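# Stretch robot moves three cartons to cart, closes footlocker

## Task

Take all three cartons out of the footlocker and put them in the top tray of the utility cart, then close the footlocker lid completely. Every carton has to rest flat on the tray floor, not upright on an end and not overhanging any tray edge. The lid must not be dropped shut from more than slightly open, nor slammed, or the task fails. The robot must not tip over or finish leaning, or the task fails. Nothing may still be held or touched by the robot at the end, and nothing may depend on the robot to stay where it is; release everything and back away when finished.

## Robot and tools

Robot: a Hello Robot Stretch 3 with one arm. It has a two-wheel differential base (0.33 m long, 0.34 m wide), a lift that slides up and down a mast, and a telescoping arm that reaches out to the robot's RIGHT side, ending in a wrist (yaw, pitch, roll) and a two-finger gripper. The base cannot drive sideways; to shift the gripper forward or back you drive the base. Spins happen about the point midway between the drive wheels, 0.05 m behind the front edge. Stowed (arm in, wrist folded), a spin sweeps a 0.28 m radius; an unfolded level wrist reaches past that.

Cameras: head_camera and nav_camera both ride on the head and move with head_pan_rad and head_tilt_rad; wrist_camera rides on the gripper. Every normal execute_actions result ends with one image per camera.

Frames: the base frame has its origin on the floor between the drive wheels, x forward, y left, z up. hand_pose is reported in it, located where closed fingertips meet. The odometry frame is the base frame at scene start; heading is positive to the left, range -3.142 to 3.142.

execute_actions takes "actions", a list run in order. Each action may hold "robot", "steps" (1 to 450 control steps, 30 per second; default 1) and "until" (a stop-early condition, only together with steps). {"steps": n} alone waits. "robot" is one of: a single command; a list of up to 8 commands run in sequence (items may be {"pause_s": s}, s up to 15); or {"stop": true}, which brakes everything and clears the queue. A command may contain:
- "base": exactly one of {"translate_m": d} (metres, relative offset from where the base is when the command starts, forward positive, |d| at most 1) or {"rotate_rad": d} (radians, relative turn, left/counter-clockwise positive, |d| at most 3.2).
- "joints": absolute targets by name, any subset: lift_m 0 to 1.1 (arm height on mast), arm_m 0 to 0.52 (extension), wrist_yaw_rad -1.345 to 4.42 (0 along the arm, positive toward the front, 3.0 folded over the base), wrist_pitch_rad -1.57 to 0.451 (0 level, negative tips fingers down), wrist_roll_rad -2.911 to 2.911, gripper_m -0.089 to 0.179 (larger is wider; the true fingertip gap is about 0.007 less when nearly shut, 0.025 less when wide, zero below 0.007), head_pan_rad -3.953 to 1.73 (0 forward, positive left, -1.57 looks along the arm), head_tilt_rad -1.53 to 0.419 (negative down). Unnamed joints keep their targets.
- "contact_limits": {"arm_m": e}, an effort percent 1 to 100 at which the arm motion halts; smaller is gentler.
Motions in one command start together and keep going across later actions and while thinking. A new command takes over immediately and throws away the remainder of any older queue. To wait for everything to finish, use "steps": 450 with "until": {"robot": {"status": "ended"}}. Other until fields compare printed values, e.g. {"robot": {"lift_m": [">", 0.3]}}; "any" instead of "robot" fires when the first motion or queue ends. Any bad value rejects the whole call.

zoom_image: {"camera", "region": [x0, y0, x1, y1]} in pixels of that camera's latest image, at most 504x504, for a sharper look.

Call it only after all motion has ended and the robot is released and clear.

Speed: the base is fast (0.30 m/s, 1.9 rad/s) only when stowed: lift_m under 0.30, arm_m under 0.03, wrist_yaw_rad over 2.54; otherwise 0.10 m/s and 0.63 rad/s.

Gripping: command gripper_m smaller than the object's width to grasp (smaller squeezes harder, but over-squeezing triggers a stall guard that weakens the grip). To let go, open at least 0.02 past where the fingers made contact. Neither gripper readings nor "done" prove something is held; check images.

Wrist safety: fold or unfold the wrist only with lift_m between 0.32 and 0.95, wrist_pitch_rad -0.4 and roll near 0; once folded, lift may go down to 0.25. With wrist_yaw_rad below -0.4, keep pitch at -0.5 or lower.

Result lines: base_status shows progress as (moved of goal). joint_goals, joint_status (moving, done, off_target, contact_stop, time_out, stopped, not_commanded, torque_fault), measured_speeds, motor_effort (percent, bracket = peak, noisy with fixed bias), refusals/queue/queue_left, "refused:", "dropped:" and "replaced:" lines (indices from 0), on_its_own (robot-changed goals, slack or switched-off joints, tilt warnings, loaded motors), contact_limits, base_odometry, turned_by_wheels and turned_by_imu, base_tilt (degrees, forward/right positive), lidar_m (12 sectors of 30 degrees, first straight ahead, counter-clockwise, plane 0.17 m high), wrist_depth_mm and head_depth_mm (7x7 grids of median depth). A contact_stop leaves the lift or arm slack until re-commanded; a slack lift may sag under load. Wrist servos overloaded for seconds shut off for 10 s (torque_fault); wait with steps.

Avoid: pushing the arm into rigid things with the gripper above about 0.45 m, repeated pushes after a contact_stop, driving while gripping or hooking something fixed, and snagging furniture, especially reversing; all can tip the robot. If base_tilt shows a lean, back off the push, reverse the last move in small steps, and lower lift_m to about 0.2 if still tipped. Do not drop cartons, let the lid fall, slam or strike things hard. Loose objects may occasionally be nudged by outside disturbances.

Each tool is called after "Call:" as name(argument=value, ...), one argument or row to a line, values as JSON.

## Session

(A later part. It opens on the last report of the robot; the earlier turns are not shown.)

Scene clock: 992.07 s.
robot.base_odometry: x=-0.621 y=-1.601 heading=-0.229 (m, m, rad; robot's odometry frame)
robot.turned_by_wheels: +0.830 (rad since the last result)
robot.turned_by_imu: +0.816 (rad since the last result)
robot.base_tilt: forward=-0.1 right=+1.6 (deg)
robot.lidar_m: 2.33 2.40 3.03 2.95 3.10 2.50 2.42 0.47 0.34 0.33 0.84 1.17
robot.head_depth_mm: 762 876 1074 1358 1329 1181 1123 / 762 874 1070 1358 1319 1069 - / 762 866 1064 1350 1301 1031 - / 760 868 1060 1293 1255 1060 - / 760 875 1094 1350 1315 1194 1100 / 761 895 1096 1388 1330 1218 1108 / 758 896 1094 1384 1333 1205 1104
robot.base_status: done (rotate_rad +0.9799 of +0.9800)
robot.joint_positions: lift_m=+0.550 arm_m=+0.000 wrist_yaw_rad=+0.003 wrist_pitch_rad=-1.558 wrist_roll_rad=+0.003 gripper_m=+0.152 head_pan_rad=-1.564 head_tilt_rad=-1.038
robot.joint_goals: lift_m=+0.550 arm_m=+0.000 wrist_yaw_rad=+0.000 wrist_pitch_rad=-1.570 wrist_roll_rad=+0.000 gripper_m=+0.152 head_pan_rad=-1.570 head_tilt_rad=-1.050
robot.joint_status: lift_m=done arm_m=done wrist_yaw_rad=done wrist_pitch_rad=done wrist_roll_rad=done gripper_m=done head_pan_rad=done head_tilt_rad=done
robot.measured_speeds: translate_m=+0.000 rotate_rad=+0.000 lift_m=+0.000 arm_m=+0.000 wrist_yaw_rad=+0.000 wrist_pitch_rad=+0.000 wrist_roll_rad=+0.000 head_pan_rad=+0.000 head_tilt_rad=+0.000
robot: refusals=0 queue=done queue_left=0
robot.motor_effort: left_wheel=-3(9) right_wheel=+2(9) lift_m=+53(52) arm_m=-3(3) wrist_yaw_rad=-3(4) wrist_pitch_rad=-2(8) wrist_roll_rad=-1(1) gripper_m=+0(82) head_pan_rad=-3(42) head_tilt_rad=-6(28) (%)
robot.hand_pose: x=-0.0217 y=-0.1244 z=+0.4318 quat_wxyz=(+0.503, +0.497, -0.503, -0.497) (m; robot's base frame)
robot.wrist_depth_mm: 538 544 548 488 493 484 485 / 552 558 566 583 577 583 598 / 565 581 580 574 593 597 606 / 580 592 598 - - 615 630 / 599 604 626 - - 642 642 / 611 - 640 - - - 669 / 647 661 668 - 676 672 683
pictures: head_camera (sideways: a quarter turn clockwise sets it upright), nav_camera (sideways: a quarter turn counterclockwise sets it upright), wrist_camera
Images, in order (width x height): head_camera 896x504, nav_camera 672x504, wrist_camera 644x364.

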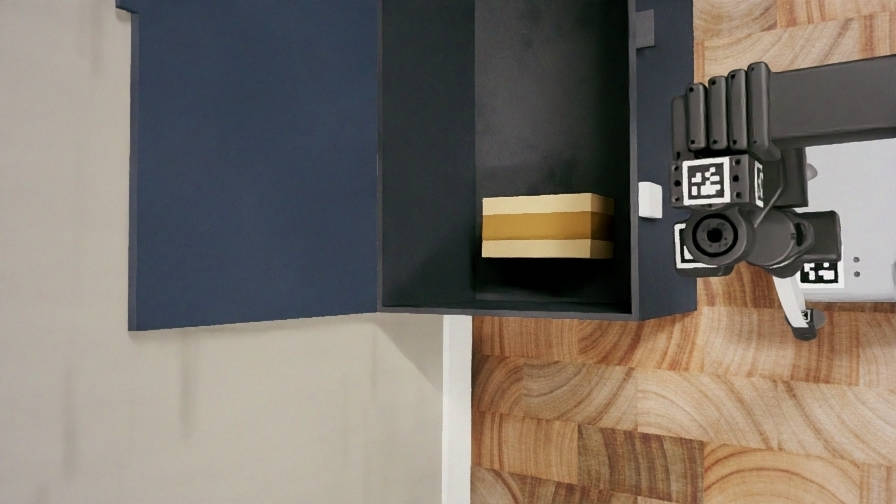

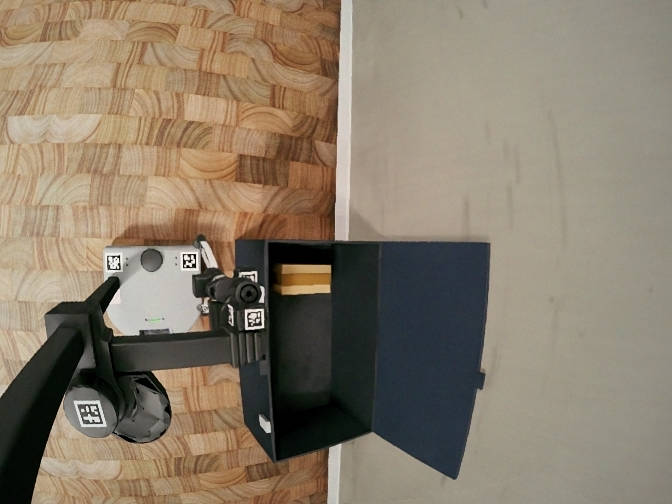

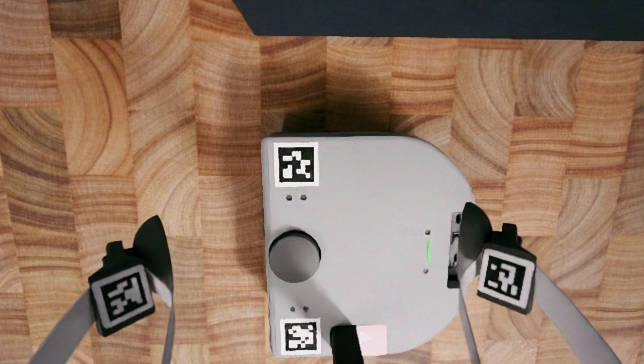

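Call:
execute_actions(
  actions=[
    {"robot":{"base":{"translate_m":-0.04},"joints":{"arm_m":0.48}},"steps":450,"until":{"robot":{"arm_m":[">",0.42]}}},
    {"robot":{"joints":{"lift_m":0.36}},"steps":450,"until":{"robot":{"status":"ended"}}},
  ],
)

Scene clock: 1003.60 s.
robot.base_odometry: x=-0.660 y=-1.592 heading=-0.229 (m, m, rad; robot's odometry frame)
robot.turned_by_wheels: +0.000 (rad since the last result)
robot.turned_by_imu: +0.002 (rad since the last result)
robot.base_tilt: forward=-0.1 right=+1.7 (deg)
robot.lidar_m: 2.37 2.42 3.01 2.96 3.07 2.45 2.38 0.47 0.34 0.33 0.34 1.17
robot.head_depth_mm: 760 874 1069 1354 1321 1176 1118 / 760 873 1065 1348 1323 1172 1145 / 759 867 1052 1352 1323 1168 - / 759 869 1029 1289 1245 1165 - / 759 864 1062 1298 1297 1181 1106 / 761 892 1090 1386 1335 1216 1102 / 758 898 1091 1375 1331 1207 1103
robot.base_status: done (translate_m -0.0400 of -0.0400)
robot.joint_positions: lift_m=+0.360 arm_m=+0.480 wrist_yaw_rad=+0.000 wrist_pitch_rad=-1.559 wrist_roll_rad=+0.003 gripper_m=+0.152 head_pan_rad=-1.564 head_tilt_rad=-1.038
robot.joint_goals: lift_m=+0.360 arm_m=+0.480 wrist_yaw_rad=+0.000 wrist_pitch_rad=-1.570 wrist_roll_rad=+0.000 gripper_m=+0.152 head_pan_rad=-1.570 head_tilt_rad=-1.050
robot.joint_status: lift_m=done arm_m=done wrist_yaw_rad=done wrist_pitch_rad=done wrist_roll_rad=done gripper_m=done head_pan_rad=done head_tilt_rad=done
robot.measured_speeds: translate_m=+0.000 rotate_rad=+0.000 lift_m=+0.000 arm_m=+0.000 wrist_yaw_rad=+0.000 wrist_pitch_rad=+0.000 wrist_roll_rad=+0.000 head_pan_rad=+0.000 head_tilt_rad=+0.000
robot: refusals=0 queue=done queue_left=0
robot.motor_effort: left_wheel=-3(8) right_wheel=+2(4) lift_m=+27(52) arm_m=+3(1) wrist_yaw_rad=-1(3) wrist_pitch_rad=-2(2) wrist_roll_rad=-1(1) gripper_m=+0(1) head_pan_rad=-3(3) head_tilt_rad=-5(6) (%)
robot.hand_pose: x=-0.0216 y=-0.6035 z=+0.2426 quat_wxyz=(+0.502, +0.496, -0.503, -0.498) (m; robot's base frame)
robot.wrist_depth_mm: 152 218 348 352 357 353 352 / 153 217 359 363 371 373 377 / 153 217 368 256 375 388 388 / 152 217 381 267 389 394 399 / 151 200 390 275 403 408 413 / 148 - 406 282 416 - 430 / - 223 416 428 437 436 446
pictures: head_camera (sideways: a quarter turn clockwise sets it upright), nav_camera (sideways: a quarter turn counterclockwise sets it upright), wrist_camera
Images, in order (width x height): head_camera 896x504, nav_camera 672x504, wrist_camera 644x364.

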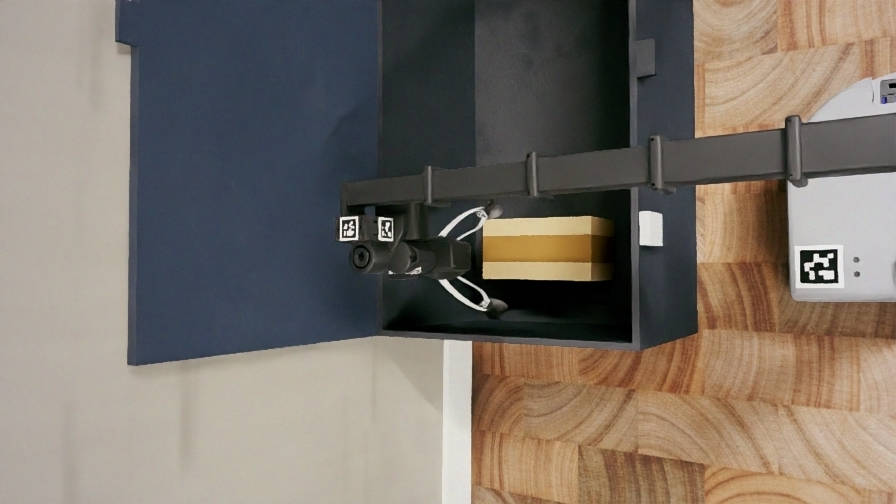

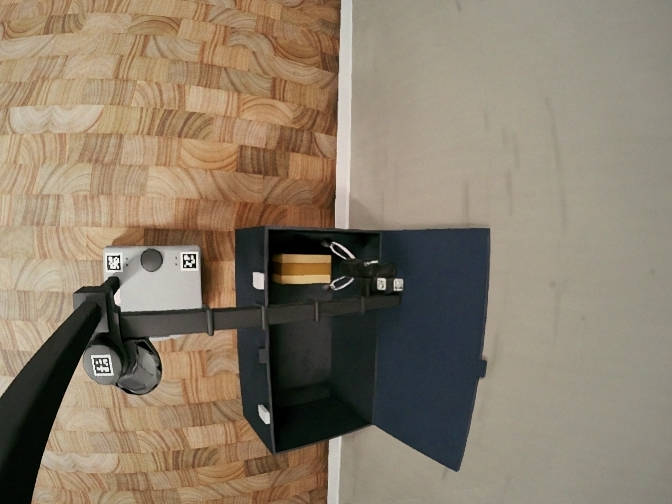

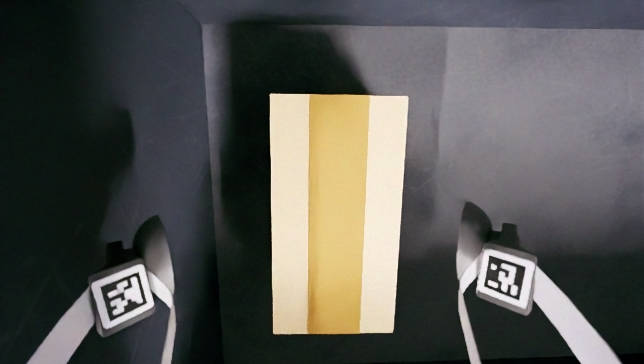

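Call:
execute_actions(
  actions=[
    {"robot":{"base":{"translate_m":-0.018},"joints":{"arm_m":0.46,"lift_m":0.3}},"steps":450,"until":{"robot":{"status":"ended"}}},
    {"robot":{"joints":{"lift_m":0.22}},"steps":450,"until":{"robot":{"status":"ended"}}},
  ],
)

Scene clock: 1014.40 s.
robot.base_odometry: x=-0.678 y=-1.588 heading=-0.229 (m, m, rad; robot's odometry frame)
robot.turned_by_wheels: +0.000 (rad since the last result)
robot.turned_by_imu: +0.001 (rad since the last result)
robot.base_tilt: forward=+0.0 right=+1.7 (deg)
robot.lidar_m: 2.39 2.43 3.02 2.95 3.09 2.43 2.37 0.46 0.34 0.33 0.34 1.17
robot.head_depth_mm: 760 873 1066 1356 1328 1175 1120 / 761 871 1064 1348 1318 1175 1143 / 760 869 1062 1296 1312 1168 - / 758 870 1062 1239 1237 1169 - / 759 867 1055 1287 1266 1163 1108 / 757 897 1091 1381 1324 1209 1103 / 759 895 1097 1377 1329 1215 1104
robot.base_status: done (translate_m -0.0180 of -0.0180)
robot.joint_positions: lift_m=+0.220 arm_m=+0.460 wrist_yaw_rad=+0.000 wrist_pitch_rad=-1.559 wrist_roll_rad=+0.003 gripper_m=+0.152 head_pan_rad=-1.564 head_tilt_rad=-1.038
robot.joint_goals: lift_m=+0.220 arm_m=+0.460 wrist_yaw_rad=+0.000 wrist_pitch_rad=-1.570 wrist_roll_rad=+0.000 gripper_m=+0.152 head_pan_rad=-1.570 head_tilt_rad=-1.050
robot.joint_status: lift_m=done arm_m=done wrist_yaw_rad=done wrist_pitch_rad=done wrist_roll_rad=done gripper_m=done head_pan_rad=done head_tilt_rad=done
robot.measured_speeds: translate_m=+0.000 rotate_rad=+0.000 lift_m=+0.000 arm_m=+0.000 wrist_yaw_rad=+0.000 wrist_pitch_rad=+0.000 wrist_roll_rad=+0.000 head_pan_rad=+0.000 head_tilt_rad=+0.000
robot: refusals=0 queue=done queue_left=0
robot.motor_effort: left_wheel=-3(6) right_wheel=+2(5) lift_m=+27(34) arm_m=-3(2) wrist_yaw_rad=+0(1) wrist_pitch_rad=-2(2) wrist_roll_rad=-1(1) gripper_m=+0(0) head_pan_rad=-3(3) head_tilt_rad=-5(6) (%)
robot.hand_pose: x=-0.0216 y=-0.5841 z=+0.1026 quat_wxyz=(+0.502, +0.496, -0.503, -0.498) (m; robot's base frame)
robot.wrist_depth_mm: 177 218 111 112 114 226 231 / 176 223 114 115 117 235 239 / 177 227 117 118 121 242 247 / 176 234 121 122 124 250 250 / 176 234 125 126 128 255 261 / 170 - 129 130 133 - 269 / - 254 134 135 138 278 279
pictures: head_camera (sideways: a quarter turn clockwise sets it upright), nav_camera (sideways: a quarter turn counterclockwise sets it upright), wrist_camera
Images, in order (width x height): head_camera 896x504, nav_camera 672x504, wrist_camera 644x364.

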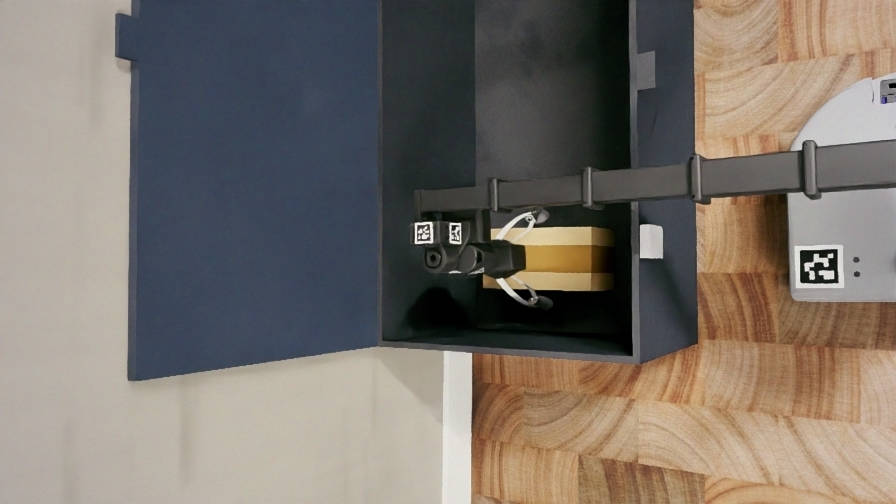

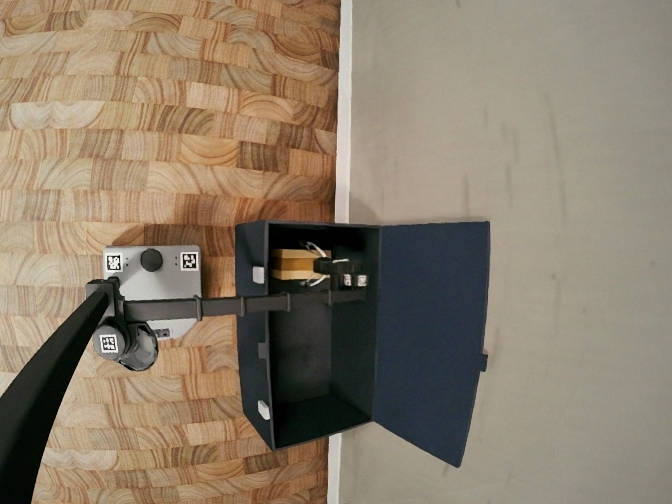

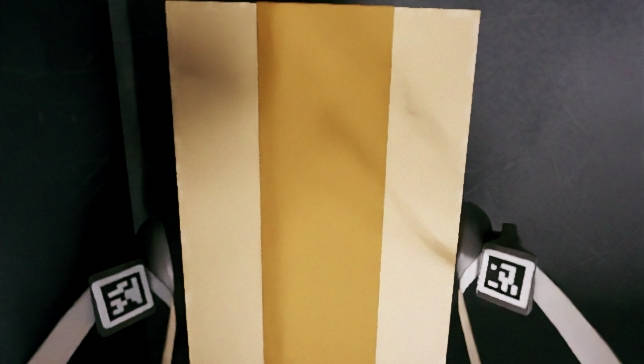

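Call:
execute_actions(
  actions=[
    {"robot":[{"joints":{"gripper_m":0.085}},{"joints":{"lift_m":1.09}}],"steps":300,"until":{"robot":{"lift_m":[">",0.62]}}},
    {"robot":{"joints":{"arm_m":0.03}},"steps":300,"until":{"robot":{"arm_m":["<",0.1]}}},
    {"robot":{"base":{"rotate_rad":2.252},"joints":{"head_pan_rad":-0.3,"head_tilt_rad":-0.5}},"steps":300,"until":{"robot":{"base_status":["!=","moving"]}}},
    {"robot":{"base":{"translate_m":1.0}},"steps":450,"until":{"robot":{"translate_m":[">",0.9]}}},
    {"robot":{"base":{"translate_m":0.8}},"steps":450,"until":{"robot":{"status":"ended"}}},
  ],
)

Scene clock: 1063.90 s.
robot.base_odometry: x=-1.420 y=-0.057 heading=+2.023 (m, m, rad; robot's odometry frame)
robot.turned_by_wheels: +2.252 (rad since the last result)
robot.turned_by_imu: +2.214 (rad since the last result)
robot.base_tilt: forward=-0.1 right=+1.6 (deg)
robot.lidar_m: 1.06 1.31 1.30 1.43 2.11 1.69 1.80 3.46 3.00 2.04 1.66 0.82
robot.head_depth_mm: 1350 1428 1534 1158 1332 1519 1362 / 1392 1486 1563 1099 1193 1131 1298 / 1428 1543 1593 1098 1320 1333 1268 / 1476 1586 1300 1103 1323 1455 1335 / 1523 1647 1706 1268 1422 1497 1354 / 1583 1699 1823 2012 1905 1602 1361 / 1627 1783 1930 2102 2057 1631 1357
robot.base_status: done (translate_m +0.8000 of +0.8000)
robot.joint_positions: lift_m=+1.089 arm_m=+0.030 wrist_yaw_rad=+0.000 wrist_pitch_rad=-1.551 wrist_roll_rad=+0.003 gripper_m=+0.086 head_pan_rad=-0.307 head_tilt_rad=-0.507
robot.joint_goals: lift_m=+1.090 arm_m=+0.030 wrist_yaw_rad=+0.000 wrist_pitch_rad=-1.570 wrist_roll_rad=+0.000 gripper_m=+0.085 head_pan_rad=-0.300 head_tilt_rad=-0.500
robot.joint_status: lift_m=done arm_m=done wrist_yaw_rad=done wrist_pitch_rad=done wrist_roll_rad=done gripper_m=done head_pan_rad=done head_tilt_rad=done
robot.measured_speeds: translate_m=+0.000 rotate_rad=+0.000 lift_m=+0.000 arm_m=+0.000 wrist_yaw_rad=+0.000 wrist_pitch_rad=+0.000 wrist_roll_rad=+0.000 head_pan_rad=+0.000 head_tilt_rad=+0.000
robot: refusals=0 queue=done queue_left=0
robot.motor_effort: left_wheel=-3(7) right_wheel=+2(8) lift_m=+65(73) arm_m=-4(5) wrist_yaw_rad=+0(0) wrist_pitch_rad=-5(6) wrist_roll_rad=-1(1) gripper_m=-19(93) head_pan_rad=+3(41) head_tilt_rad=+4(28) (%)
robot.hand_pose: x=-0.0216 y=-0.1564 z=+0.9712 quat_wxyz=(+0.504, +0.494, -0.505, -0.496) (m; robot's base frame)
robot.wrist_depth_mm: 967 - 113 114 116 - - / - - 116 116 118 - - / - - 120 121 123 - - / - - 124 125 126 - - / - - 128 129 131 - - / - - 133 133 136 - - / - - 137 138 142 - -
pictures: head_camera (sideways: a quarter turn clockwise sets it upright), nav_camera (sideways: a quarter turn counterclockwise sets it upright), wrist_camera
Images, in order (width x height): head_camera 896x504, nav_camera 672x504, wrist_camera 644x364.

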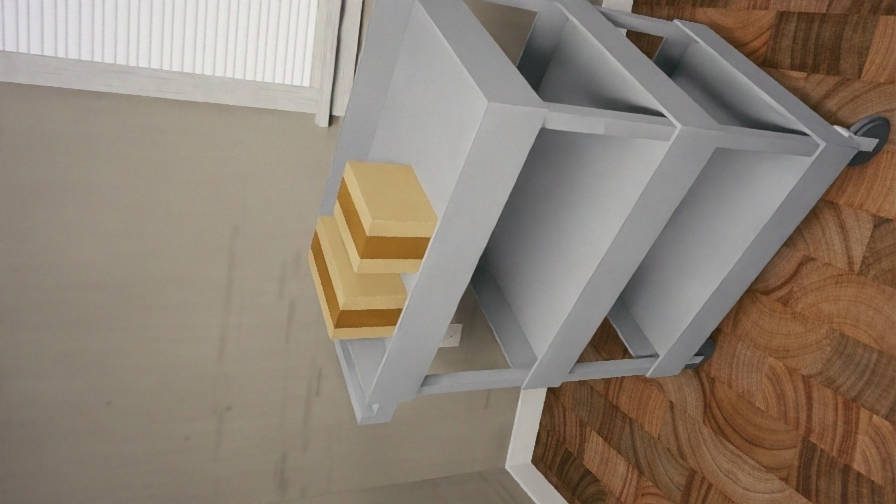

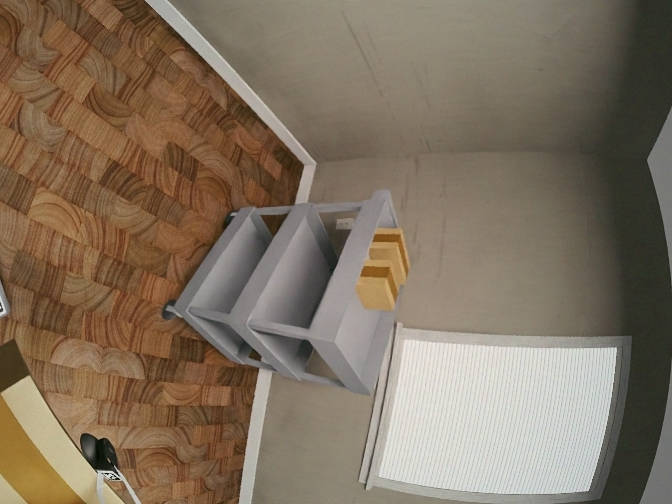

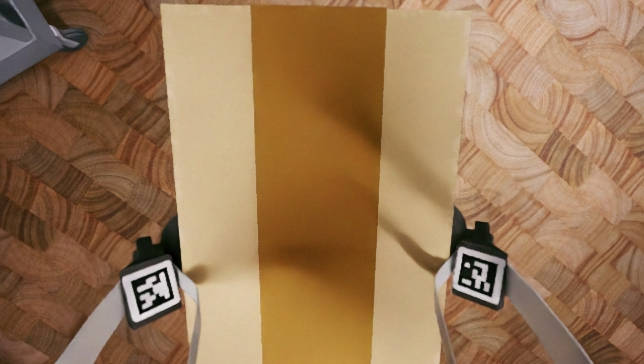

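Call:
execute_actions(
  actions=[
    {"robot":[{"base":{"translate_m":0.62},"joints":{"head_pan_rad":-1.57,"head_tilt_rad":-0.85}},{"base":{"rotate_rad":0.57}},{"joints":{"arm_m":0.48}}],"steps":450,"until":{"robot":{"status":"ended"}}},
  ],
)

Scene clock: 1085.07 s.
robot.base_odometry: x=-1.691 y=+0.501 heading=+2.592 (m, m, rad; robot's odometry frame)
robot.turned_by_wheels: +0.570 (rad since the last result)
robot.turned_by_imu: +0.562 (rad since the last result)
robot.base_tilt: forward=+0.0 right=+1.7 (deg)
robot.lidar_m: 0.91 0.91 1.02 1.67 2.26 2.37 3.42 2.62 0.44 0.43 0.46 1.10
robot.head_depth_mm: 1230 1431 1687 1732 1512 1303 1161 / 1188 1316 798 670 752 1285 1157 / 1147 878 588 675 930 971 1133 / - 588 543 672 926 1026 1135 / 1064 1092 722 669 928 1108 1149 / 1024 916 641 660 923 1106 1155 / 1004 919 631 617 942 1105 1146
robot.base_status: done (rotate_rad +0.5699 of +0.5700)
robot.joint_positions: lift_m=+1.089 arm_m=+0.480 wrist_yaw_rad=+0.000 wrist_pitch_rad=-1.550 wrist_roll_rad=+0.003 gripper_m=+0.086 head_pan_rad=-1.563 head_tilt_rad=-0.840
robot.joint_goals: lift_m=+1.090 arm_m=+0.480 wrist_yaw_rad=+0.000 wrist_pitch_rad=-1.570 wrist_roll_rad=+0.000 gripper_m=+0.085 head_pan_rad=-1.570 head_tilt_rad=-0.850
robot.joint_status: lift_m=done arm_m=done wrist_yaw_rad=done wrist_pitch_rad=done wrist_roll_rad=done gripper_m=done head_pan_rad=done head_tilt_rad=done
robot.measured_speeds: translate_m=+0.000 rotate_rad=+0.000 lift_m=+0.000 arm_m=+0.000 wrist_yaw_rad=+0.000 wrist_pitch_rad=+0.000 wrist_roll_rad=+0.000 head_pan_rad=+0.000 head_tilt_rad=+0.000
robot: refusals=0 queue=done queue_left=0
robot.motor_effort: left_wheel=-3(6) right_wheel=+2(7) lift_m=+64(65) arm_m=+3(5) wrist_yaw_rad=+0(0) wrist_pitch_rad=-6(6) wrist_roll_rad=-1(1) gripper_m=-20(19) head_pan_rad=-3(40) head_tilt_rad=-5(27) (%)
robot.hand_pose: x=-0.0216 y=-0.6060 z=+0.9712 quat_wxyz=(+0.505, +0.494, -0.506, -0.496) (m; robot's base frame)
robot.wrist_depth_mm: 305 307 112 114 115 296 - / 203 205 116 117 119 313 - / 207 209 120 121 122 334 - / 214 215 124 124 126 345 - / 220 221 128 129 131 - - / 227 - 133 133 136 - - / 334 324 136 139 141 - -
pictures: head_camera (sideways: a quarter turn clockwise sets it upright), nav_camera (sideways: a quarter turn counterclockwise sets it upright), wrist_camera
Images, in order (width x height): head_camera 896x504, nav_camera 672x504, wrist_camera 644x364.

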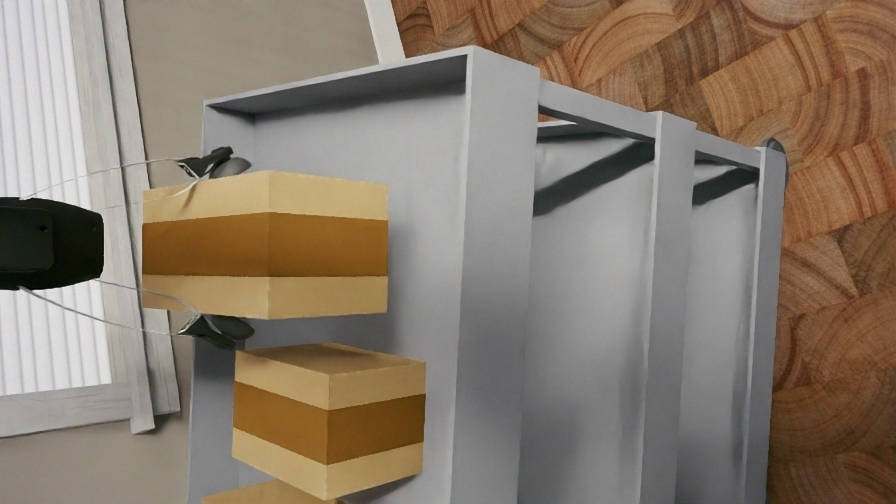

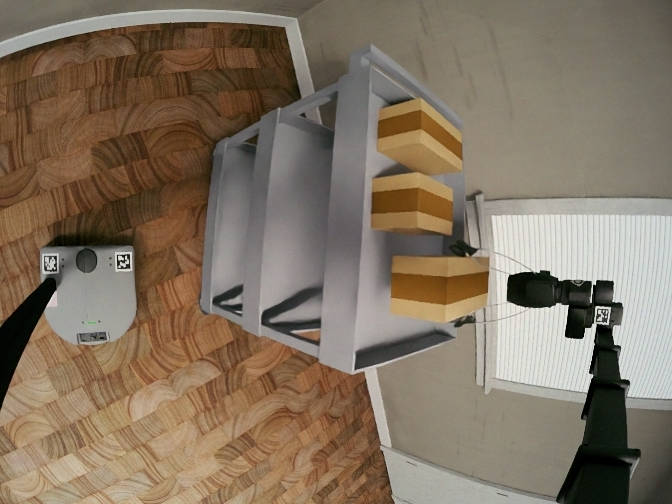

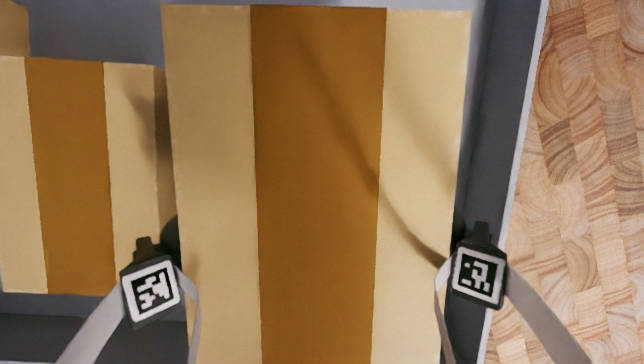

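Call:
execute_actions(
  actions=[
    {"robot":[{"base":{"rotate_rad":-0.05},"joints":{"arm_m":0.50}},{"joints":{"lift_m":0.997}}],"steps":450,"until":{"robot":{"status":"ended"}}},
  ],
)

Scene clock: 1097.60 s.
robot.base_odometry: x=-1.691 y=+0.501 heading=+2.543 (m, m, rad; robot's odometry frame)
robot.turned_by_wheels: -0.050 (rad since the last result)
robot.turned_by_imu: -0.048 (rad since the last result)
robot.base_tilt: forward=-0.1 right=+1.7 (deg)
robot.lidar_m: 0.92 0.91 1.00 1.55 2.26 2.32 3.86 2.92 0.44 0.43 0.45 0.63
robot.head_depth_mm: - 1495 1770 1765 1497 1306 1164 / 1219 1403 843 615 1411 1307 1157 / 1193 1245 748 641 919 943 1140 / - 727 620 626 930 1027 1132 / 1077 1110 746 641 927 1025 1133 / 1040 1077 654 654 926 1021 1125 / 1003 1062 632 648 924 1021 1130
robot.base_status: done (rotate_rad -0.0499 of -0.0500)
robot.joint_positions: lift_m=+0.997 arm_m=+0.500 wrist_yaw_rad=+0.000 wrist_pitch_rad=-1.550 wrist_roll_rad=+0.003 gripper_m=+0.086 head_pan_rad=-1.563 head_tilt_rad=-0.840
robot.joint_goals: lift_m=+0.997 arm_m=+0.500 wrist_yaw_rad=+0.000 wrist_pitch_rad=-1.570 wrist_roll_rad=+0.000 gripper_m=+0.085 head_pan_rad=-1.570 head_tilt_rad=-0.850
robot.joint_status: lift_m=done arm_m=done wrist_yaw_rad=done wrist_pitch_rad=done wrist_roll_rad=done gripper_m=done head_pan_rad=done head_tilt_rad=done
robot.measured_speeds: translate_m=+0.000 rotate_rad=+0.000 lift_m=+0.000 arm_m=+0.000 wrist_yaw_rad=+0.000 wrist_pitch_rad=+0.000 wrist_roll_rad=+0.000 head_pan_rad=+0.000 head_tilt_rad=+0.000
robot: refusals=0 queue=done queue_left=0
robot.motor_effort: left_wheel=+1(4) right_wheel=-4(10) lift_m=+39(66) arm_m=+3(3) wrist_yaw_rad=-1(1) wrist_pitch_rad=-6(6) wrist_roll_rad=-1(1) gripper_m=-19(20) head_pan_rad=-3(3) head_tilt_rad=-5(4) (%)
robot.hand_pose: x=-0.0216 y=-0.6259 z=+0.8791 quat_wxyz=(+0.504, +0.494, -0.506, -0.496) (m; robot's base frame)
robot.wrist_depth_mm: 223 220 114 116 117 220 - / 225 228 117 118 119 233 - / 175 232 120 121 123 234 - / 175 231 124 125 127 233 - / 174 232 129 130 131 217 - / 175 - 132 133 136 204 - / 169 267 137 138 140 246 -
pictures: head_camera (sideways: a quarter turn clockwise sets it upright), nav_camera (sideways: a quarter turn counterclockwise sets it upright), wrist_camera
Images, in order (width x height): head_camera 896x504, nav_camera 672x504, wrist_camera 644x364.

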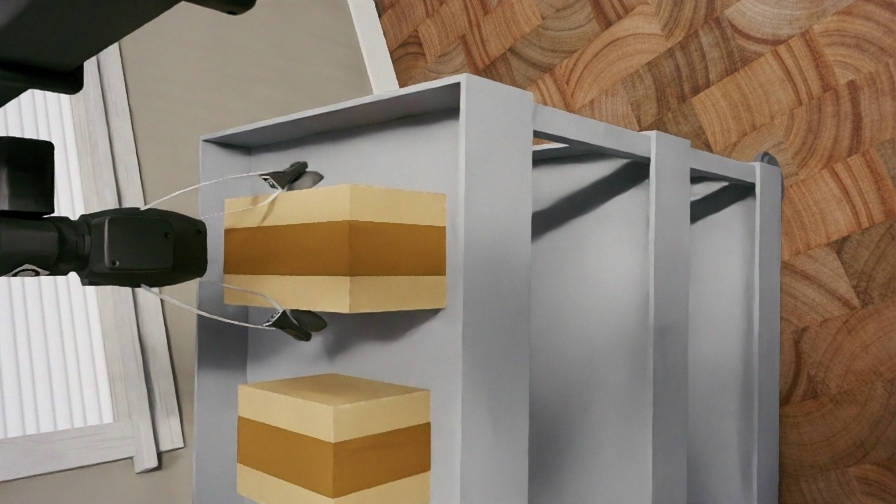

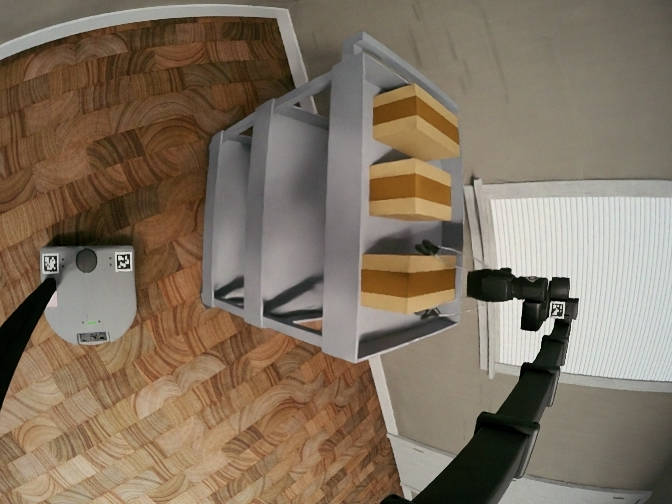

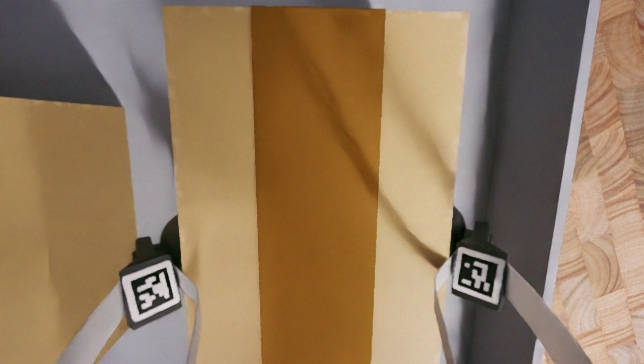

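Call:
execute_actions(
  actions=[
    {"robot":[{"joints":{"lift_m":0.994}},{"joints":{"gripper_m":0.145}},{"joints":{"lift_m":1.07}}],"steps":200,"until":{"robot":{"lift_m":[">",1.055]}}},
    {"robot":{"joints":{"arm_m":0.0,"gripper_m":0.03}},"steps":200,"until":{"robot":{"arm_m":["<",0.2]}}},
  ],
)

Call:
execute_actions(
  actions=[
    {"robot":{"base":{"rotate_rad":2.575},"joints":{"lift_m":0.6,"wrist_yaw_rad":1.6,"head_pan_rad":0,"head_tilt_rad":-0.7}},"steps":200,"until":{"robot":{"wrist_yaw_rad":[">",1.4]}}},
    {"robot":{"joints":{"wrist_pitch_rad":-0.4}},"steps":200,"until":{"robot":{"wrist_pitch_rad":[">",-0.5],"lift_m":["<",0.93]}}},
    {"robot":{"joints":{"wrist_yaw_rad":2.8,"lift_m":0.35}},"steps":200,"until":{"robot":{"wrist_yaw_rad":[">",2.7]}}},
    {"robot":{"joints":{"lift_m":0.28}},"steps":300,"until":{"robot":{"base_status":["!=","moving"]}}},
    {"robot":[{"base":{"translate_m":1.0}},{"base":{"translate_m":0.75}}],"steps":450,"until":{"robot":{"status":"ended"}}},
  ],
)

Scene clock: 1203.53 s.
robot.base_odometry: x=-1.691 y=+0.501 heading=+2.542 (m, m, rad; robot's odometry frame)
robot.turned_by_wheels: +0.000 (rad since the last result)
robot.turned_by_imu: +0.002 (rad since the last result)
robot.base_tilt: forward=-0.1 right=+1.7 (deg)
robot.lidar_m: 0.92 0.91 1.00 1.55 2.26 2.31 3.86 2.91 0.44 0.43 0.45 0.63
robot.head_depth_mm: - 1491 1782 1770 1510 1312 1161 / - 1398 847 615 1416 1308 1158 / - - - 660 919 988 1137 / - - - 641 931 1025 1135 / 1080 1122 781 635 925 1023 1133 / 1043 1076 655 652 925 1021 1132 / 1003 1066 631 650 919 1024 1123
robot.base_status: done (rotate_rad -0.0499 of -0.0500)
robot.joint_positions: lift_m=+1.070 arm_m=+0.196 wrist_yaw_rad=+0.000 wrist_pitch_rad=-1.560 wrist_roll_rad=+0.003 gripper_m=+0.030 head_pan_rad=-1.563 head_tilt_rad=-0.840
robot.joint_goals: lift_m=+1.070 arm_m=+0.000 wrist_yaw_rad=+0.000 wrist_pitch_rad=-1.570 wrist_roll_rad=+0.000 gripper_m=+0.030 head_pan_rad=-1.570 head_tilt_rad=-0.850
robot.joint_status: lift_m=moving arm_m=moving wrist_yaw_rad=done wrist_pitch_rad=done wrist_roll_rad=done gripper_m=done head_pan_rad=done head_tilt_rad=done
robot.measured_speeds: translate_m=+0.000 rotate_rad=+0.000 lift_m=+0.000 arm_m=-0.140 wrist_yaw_rad=+0.000 wrist_pitch_rad=+0.000 wrist_roll_rad=+0.000 head_pan_rad=+0.000 head_tilt_rad=+0.000
robot: refusals=0 queue=running queue_left=0
robot.motor_effort: left_wheel=+1(1) right_wheel=-3(4) lift_m=+53(54) arm_m=-4(2) wrist_yaw_rad=-1(1) wrist_pitch_rad=-2(6) wrist_roll_rad=-1(1) gripper_m=+0(82) head_pan_rad=-3(3) head_tilt_rad=-4(5) (%)
robot.hand_pose: x=-0.0216 y=-0.3194 z=+0.9518 quat_wxyz=(+0.502, +0.496, -0.503, -0.498) (m; robot's base frame)
robot.wrist_depth_mm: 287 287 294 298 299 - - / 573 544 540 618 505 - - / - - - - - - - / - - - - - - - / - - - - - - - / - - - - - - - / - - - - - - -
pictures: head_camera (sideways: a quarter turn clockwise sets it upright), nav_camera (sideways: a quarter turn counterclockwise sets it upright), wrist_camera
Images, in order (width x height): head_camera 896x504, nav_camera 672x504, wrist_camera 644x364.

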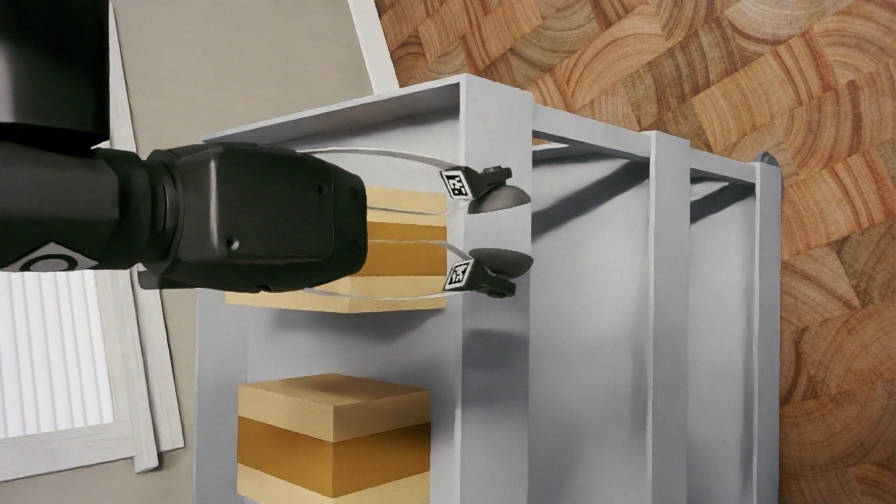

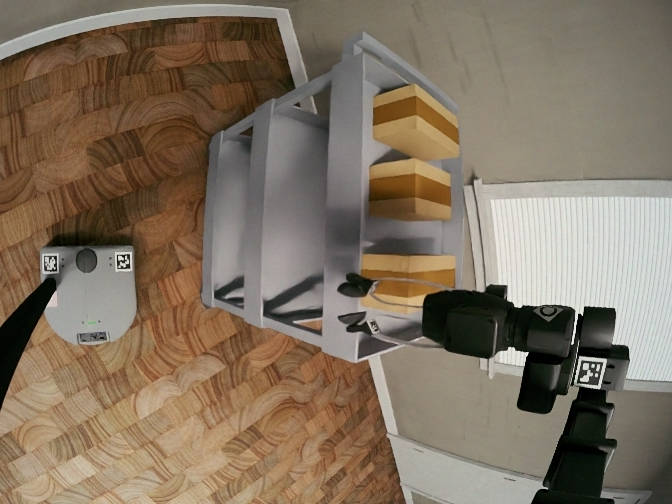

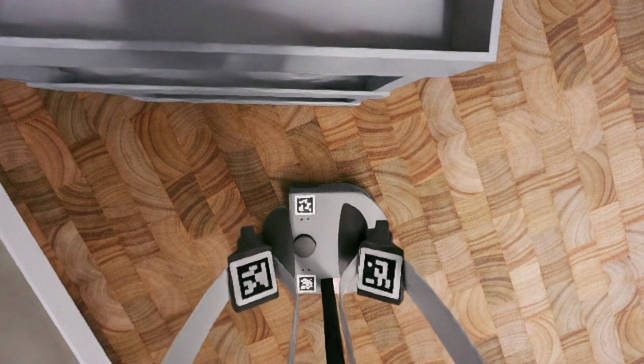

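Scene clock: 1219.23 s.
robot.base_odometry: x=-1.001 y=-1.108 heading=-1.166 (m, m, rad; robot's odometry frame)
robot.turned_by_wheels: +2.575 (rad since the last result)
robot.turned_by_imu: +2.530 (rad since the last result)
robot.base_tilt: forward=+0.0 right=+1.6 (deg)
robot.lidar_m: 0.74 1.82 2.85 2.66 2.64 1.94 1.89 1.93 1.90 1.52 0.71 0.70
robot.head_depth_mm: 989 1086 1172 1303 1457 1389 1157 / 1041 1140 1248 1390 1541 1152 1192 / 1095 1208 1329 1492 1599 1219 1213 / 1165 1299 1450 1596 1525 1323 1221 / 1231 1378 1563 1783 1541 1372 1210 / 1314 1474 1689 1916 1664 1398 1210 / 1399 1591 1832 1989 1655 1402 1214
robot.base_status: done (translate_m +0.7500 of +0.7500)
robot.joint_positions: lift_m=+0.280 arm_m=+0.000 wrist_yaw_rad=+2.798 wrist_pitch_rad=-0.418 wrist_roll_rad=+0.003 gripper_m=+0.030 head_pan_rad=-0.007 head_tilt_rad=-0.704
robot.joint_goals: lift_m=+0.280 arm_m=+0.000 wrist_yaw_rad=+2.800 wrist_pitch_rad=-0.400 wrist_roll_rad=+0.000 gripper_m=+0.030 head_pan_rad=+0.000 head_tilt_rad=-0.700
robot.joint_status: lift_m=done arm_m=done wrist_yaw_rad=done wrist_pitch_rad=done wrist_roll_rad=done gripper_m=done head_pan_rad=done head_tilt_rad=done
robot.measured_speeds: translate_m=+0.000 rotate_rad=+0.000 lift_m=+0.000 arm_m=+0.000 wrist_yaw_rad=+0.000 wrist_pitch_rad=+0.000 wrist_roll_rad=+0.000 head_pan_rad=+0.000 head_tilt_rad=+0.000
robot: refusals=0 queue=done queue_left=0
robot.motor_effort: left_wheel=-3(7) right_wheel=+2(10) lift_m=+27(48) arm_m=-3(2) wrist_yaw_rad=+2(4) wrist_pitch_rad=+7(9) wrist_roll_rad=-1(1) gripper_m=+0(0) head_pan_rad=+3(42) head_tilt_rad=+2(14) (%)
robot.hand_pose: x=+0.0543 y=+0.0660 z=+0.2931 quat_wxyz=(+0.263, +0.707, +0.026, +0.656) (m; robot's base frame)
robot.wrist_depth_mm: - - - - - - - / - - - - - - - / - 975 958 943 915 898 925 / - 731 741 729 716 707 709 / 562 596 611 593 581 587 565 / 500 - - 498 485 495 488 / 441 - - 428 427 418 418
pictures: head_camera (sideways: a quarter turn clockwise sets it upright), nav_camera (sideways: a quarter turn counterclockwise sets it upright), wrist_camera
Images, in order (width x height): head_camera 896x504, nav_camera 672x504, wrist_camera 644x364.

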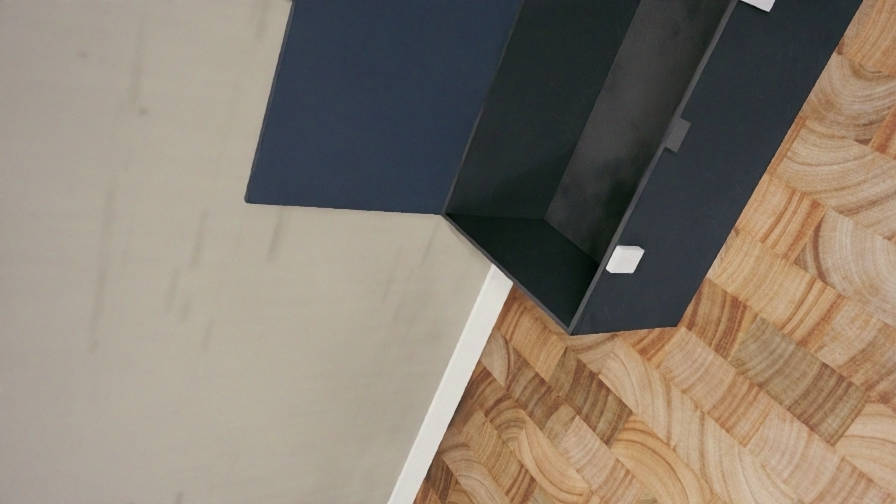

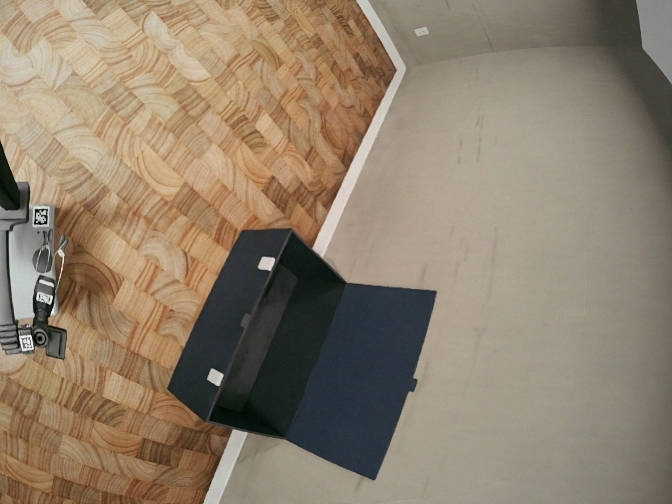

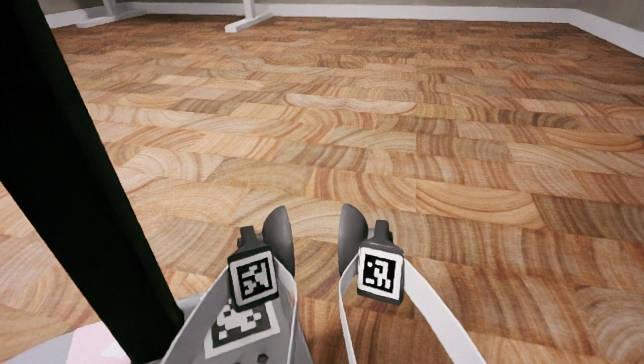

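Call:
execute_actions(
  actions=[
    {"robot":[{"base":{"translate_m":0.46},"joints":{"head_pan_rad":-1.57,"head_tilt_rad":-0.8}},{"base":{"rotate_rad":1.0}},{"joints":{"lift_m":0.93}}],"steps":450,"until":{"robot":{"lift_m":[">",0.45]}}},
    {"robot":{"joints":{"wrist_yaw_rad":0.0,"gripper_m":0.11}},"steps":200,"until":{"robot":{"wrist_yaw_rad":["<",1.5]}}},
    {"robot":{"joints":{"wrist_pitch_rad":-0.9,"wrist_roll_rad":1.57}},"steps":200,"until":{"robot":{"status":"ended"}}},
  ],
)

Scene clock: 1241.80 s.
robot.base_odometry: x=-0.820 y=-1.531 heading=-0.166 (m, m, rad; robot's odometry frame)
robot.turned_by_wheels: +1.000 (rad since the last result)
robot.turned_by_imu: +0.982 (rad since the last result)
robot.base_tilt: forward=+0.0 right=+1.6 (deg)
robot.lidar_m: 2.59 2.61 3.02 2.97 2.47 2.23 2.16 0.45 0.33 0.32 0.33 1.15
robot.head_depth_mm: 671 758 869 963 - - - / 671 757 868 983 - - - / 672 758 866 992 - - - / 672 758 867 990 1129 - 920 / 672 756 866 986 1174 1331 1133 / 670 757 863 981 1173 1309 1149 / 669 756 861 977 1185 1101 1029
robot.base_status: done (rotate_rad +0.9999 of +1.0000)
robot.joint_positions: lift_m=+0.930 arm_m=+0.000 wrist_yaw_rad=+0.002 wrist_pitch_rad=-0.906 wrist_roll_rad=+1.566 gripper_m=+0.110 head_pan_rad=-1.563 head_tilt_rad=-0.791
robot.joint_goals: lift_m=+0.930 arm_m=+0.000 wrist_yaw_rad=+0.000 wrist_pitch_rad=-0.900 wrist_roll_rad=+1.570 gripper_m=+0.110 head_pan_rad=-1.570 head_tilt_rad=-0.800
robot.joint_status: lift_m=done arm_m=done wrist_yaw_rad=done wrist_pitch_rad=done wrist_roll_rad=done gripper_m=done head_pan_rad=done head_tilt_rad=done
robot.measured_speeds: translate_m=+0.000 rotate_rad=+0.000 lift_m=+0.000 arm_m=+0.000 wrist_yaw_rad=+0.000 wrist_pitch_rad=+0.000 wrist_roll_rad=+0.000 head_pan_rad=+0.000 head_tilt_rad=+0.000
robot: refusals=0 queue=done queue_left=0
robot.motor_effort: left_wheel=-3(8) right_wheel=+2(10) lift_m=+52(61) arm_m=-3(3) wrist_yaw_rad=-3(5) wrist_pitch_rad=+2(7) wrist_roll_rad=+1(3) gripper_m=+0(81) head_pan_rad=-3(40) head_tilt_rad=-4(13) (%)
robot.hand_pose: x=-0.0212 y=-0.2843 z=+0.8517 quat_wxyz=(+0.003, +0.002, -0.899, -0.438) (m; robot's base frame)
robot.wrist_depth_mm: 451 532 668 924 940 785 730 / 469 538 693 961 957 795 750 / 475 544 722 974 999 815 - / 483 553 717 - 979 841 762 / 491 575 758 975 - 896 763 / 502 563 822 - 842 869 820 / 505 649 847 - - 967 792
pictures: head_camera (sideways: a quarter turn clockwise sets it upright), nav_camera (sideways: a quarter turn counterclockwise sets it upright), wrist_camera
Images, in order (width x height): head_camera 896x504, nav_camera 672x504, wrist_camera 644x364.

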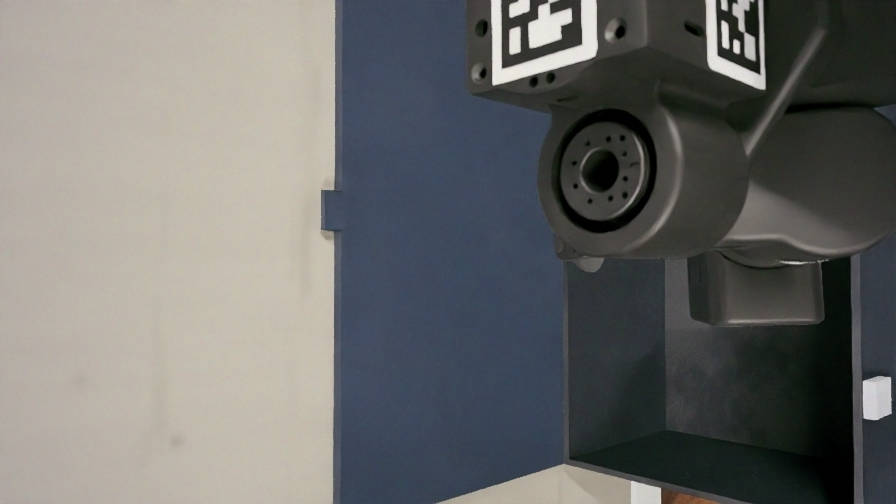

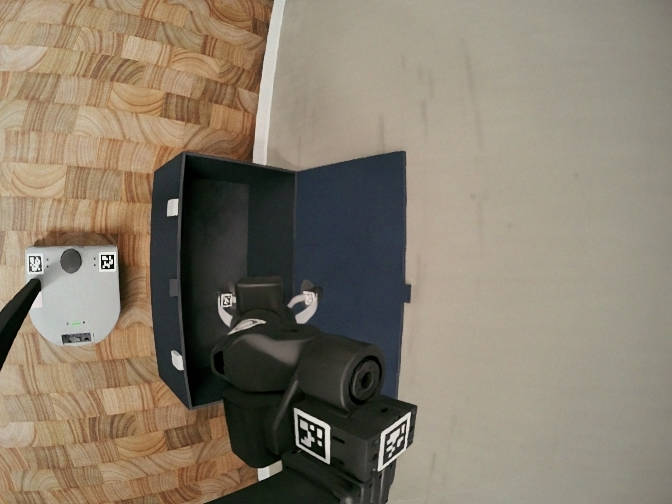

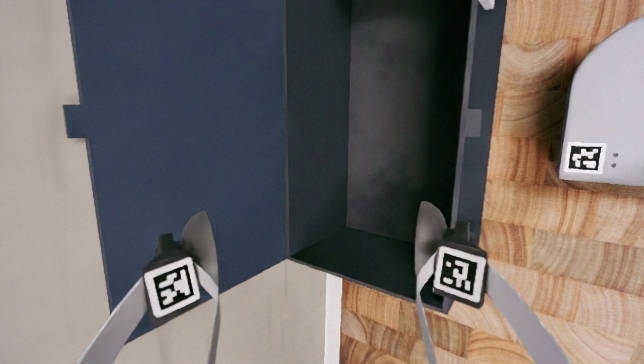

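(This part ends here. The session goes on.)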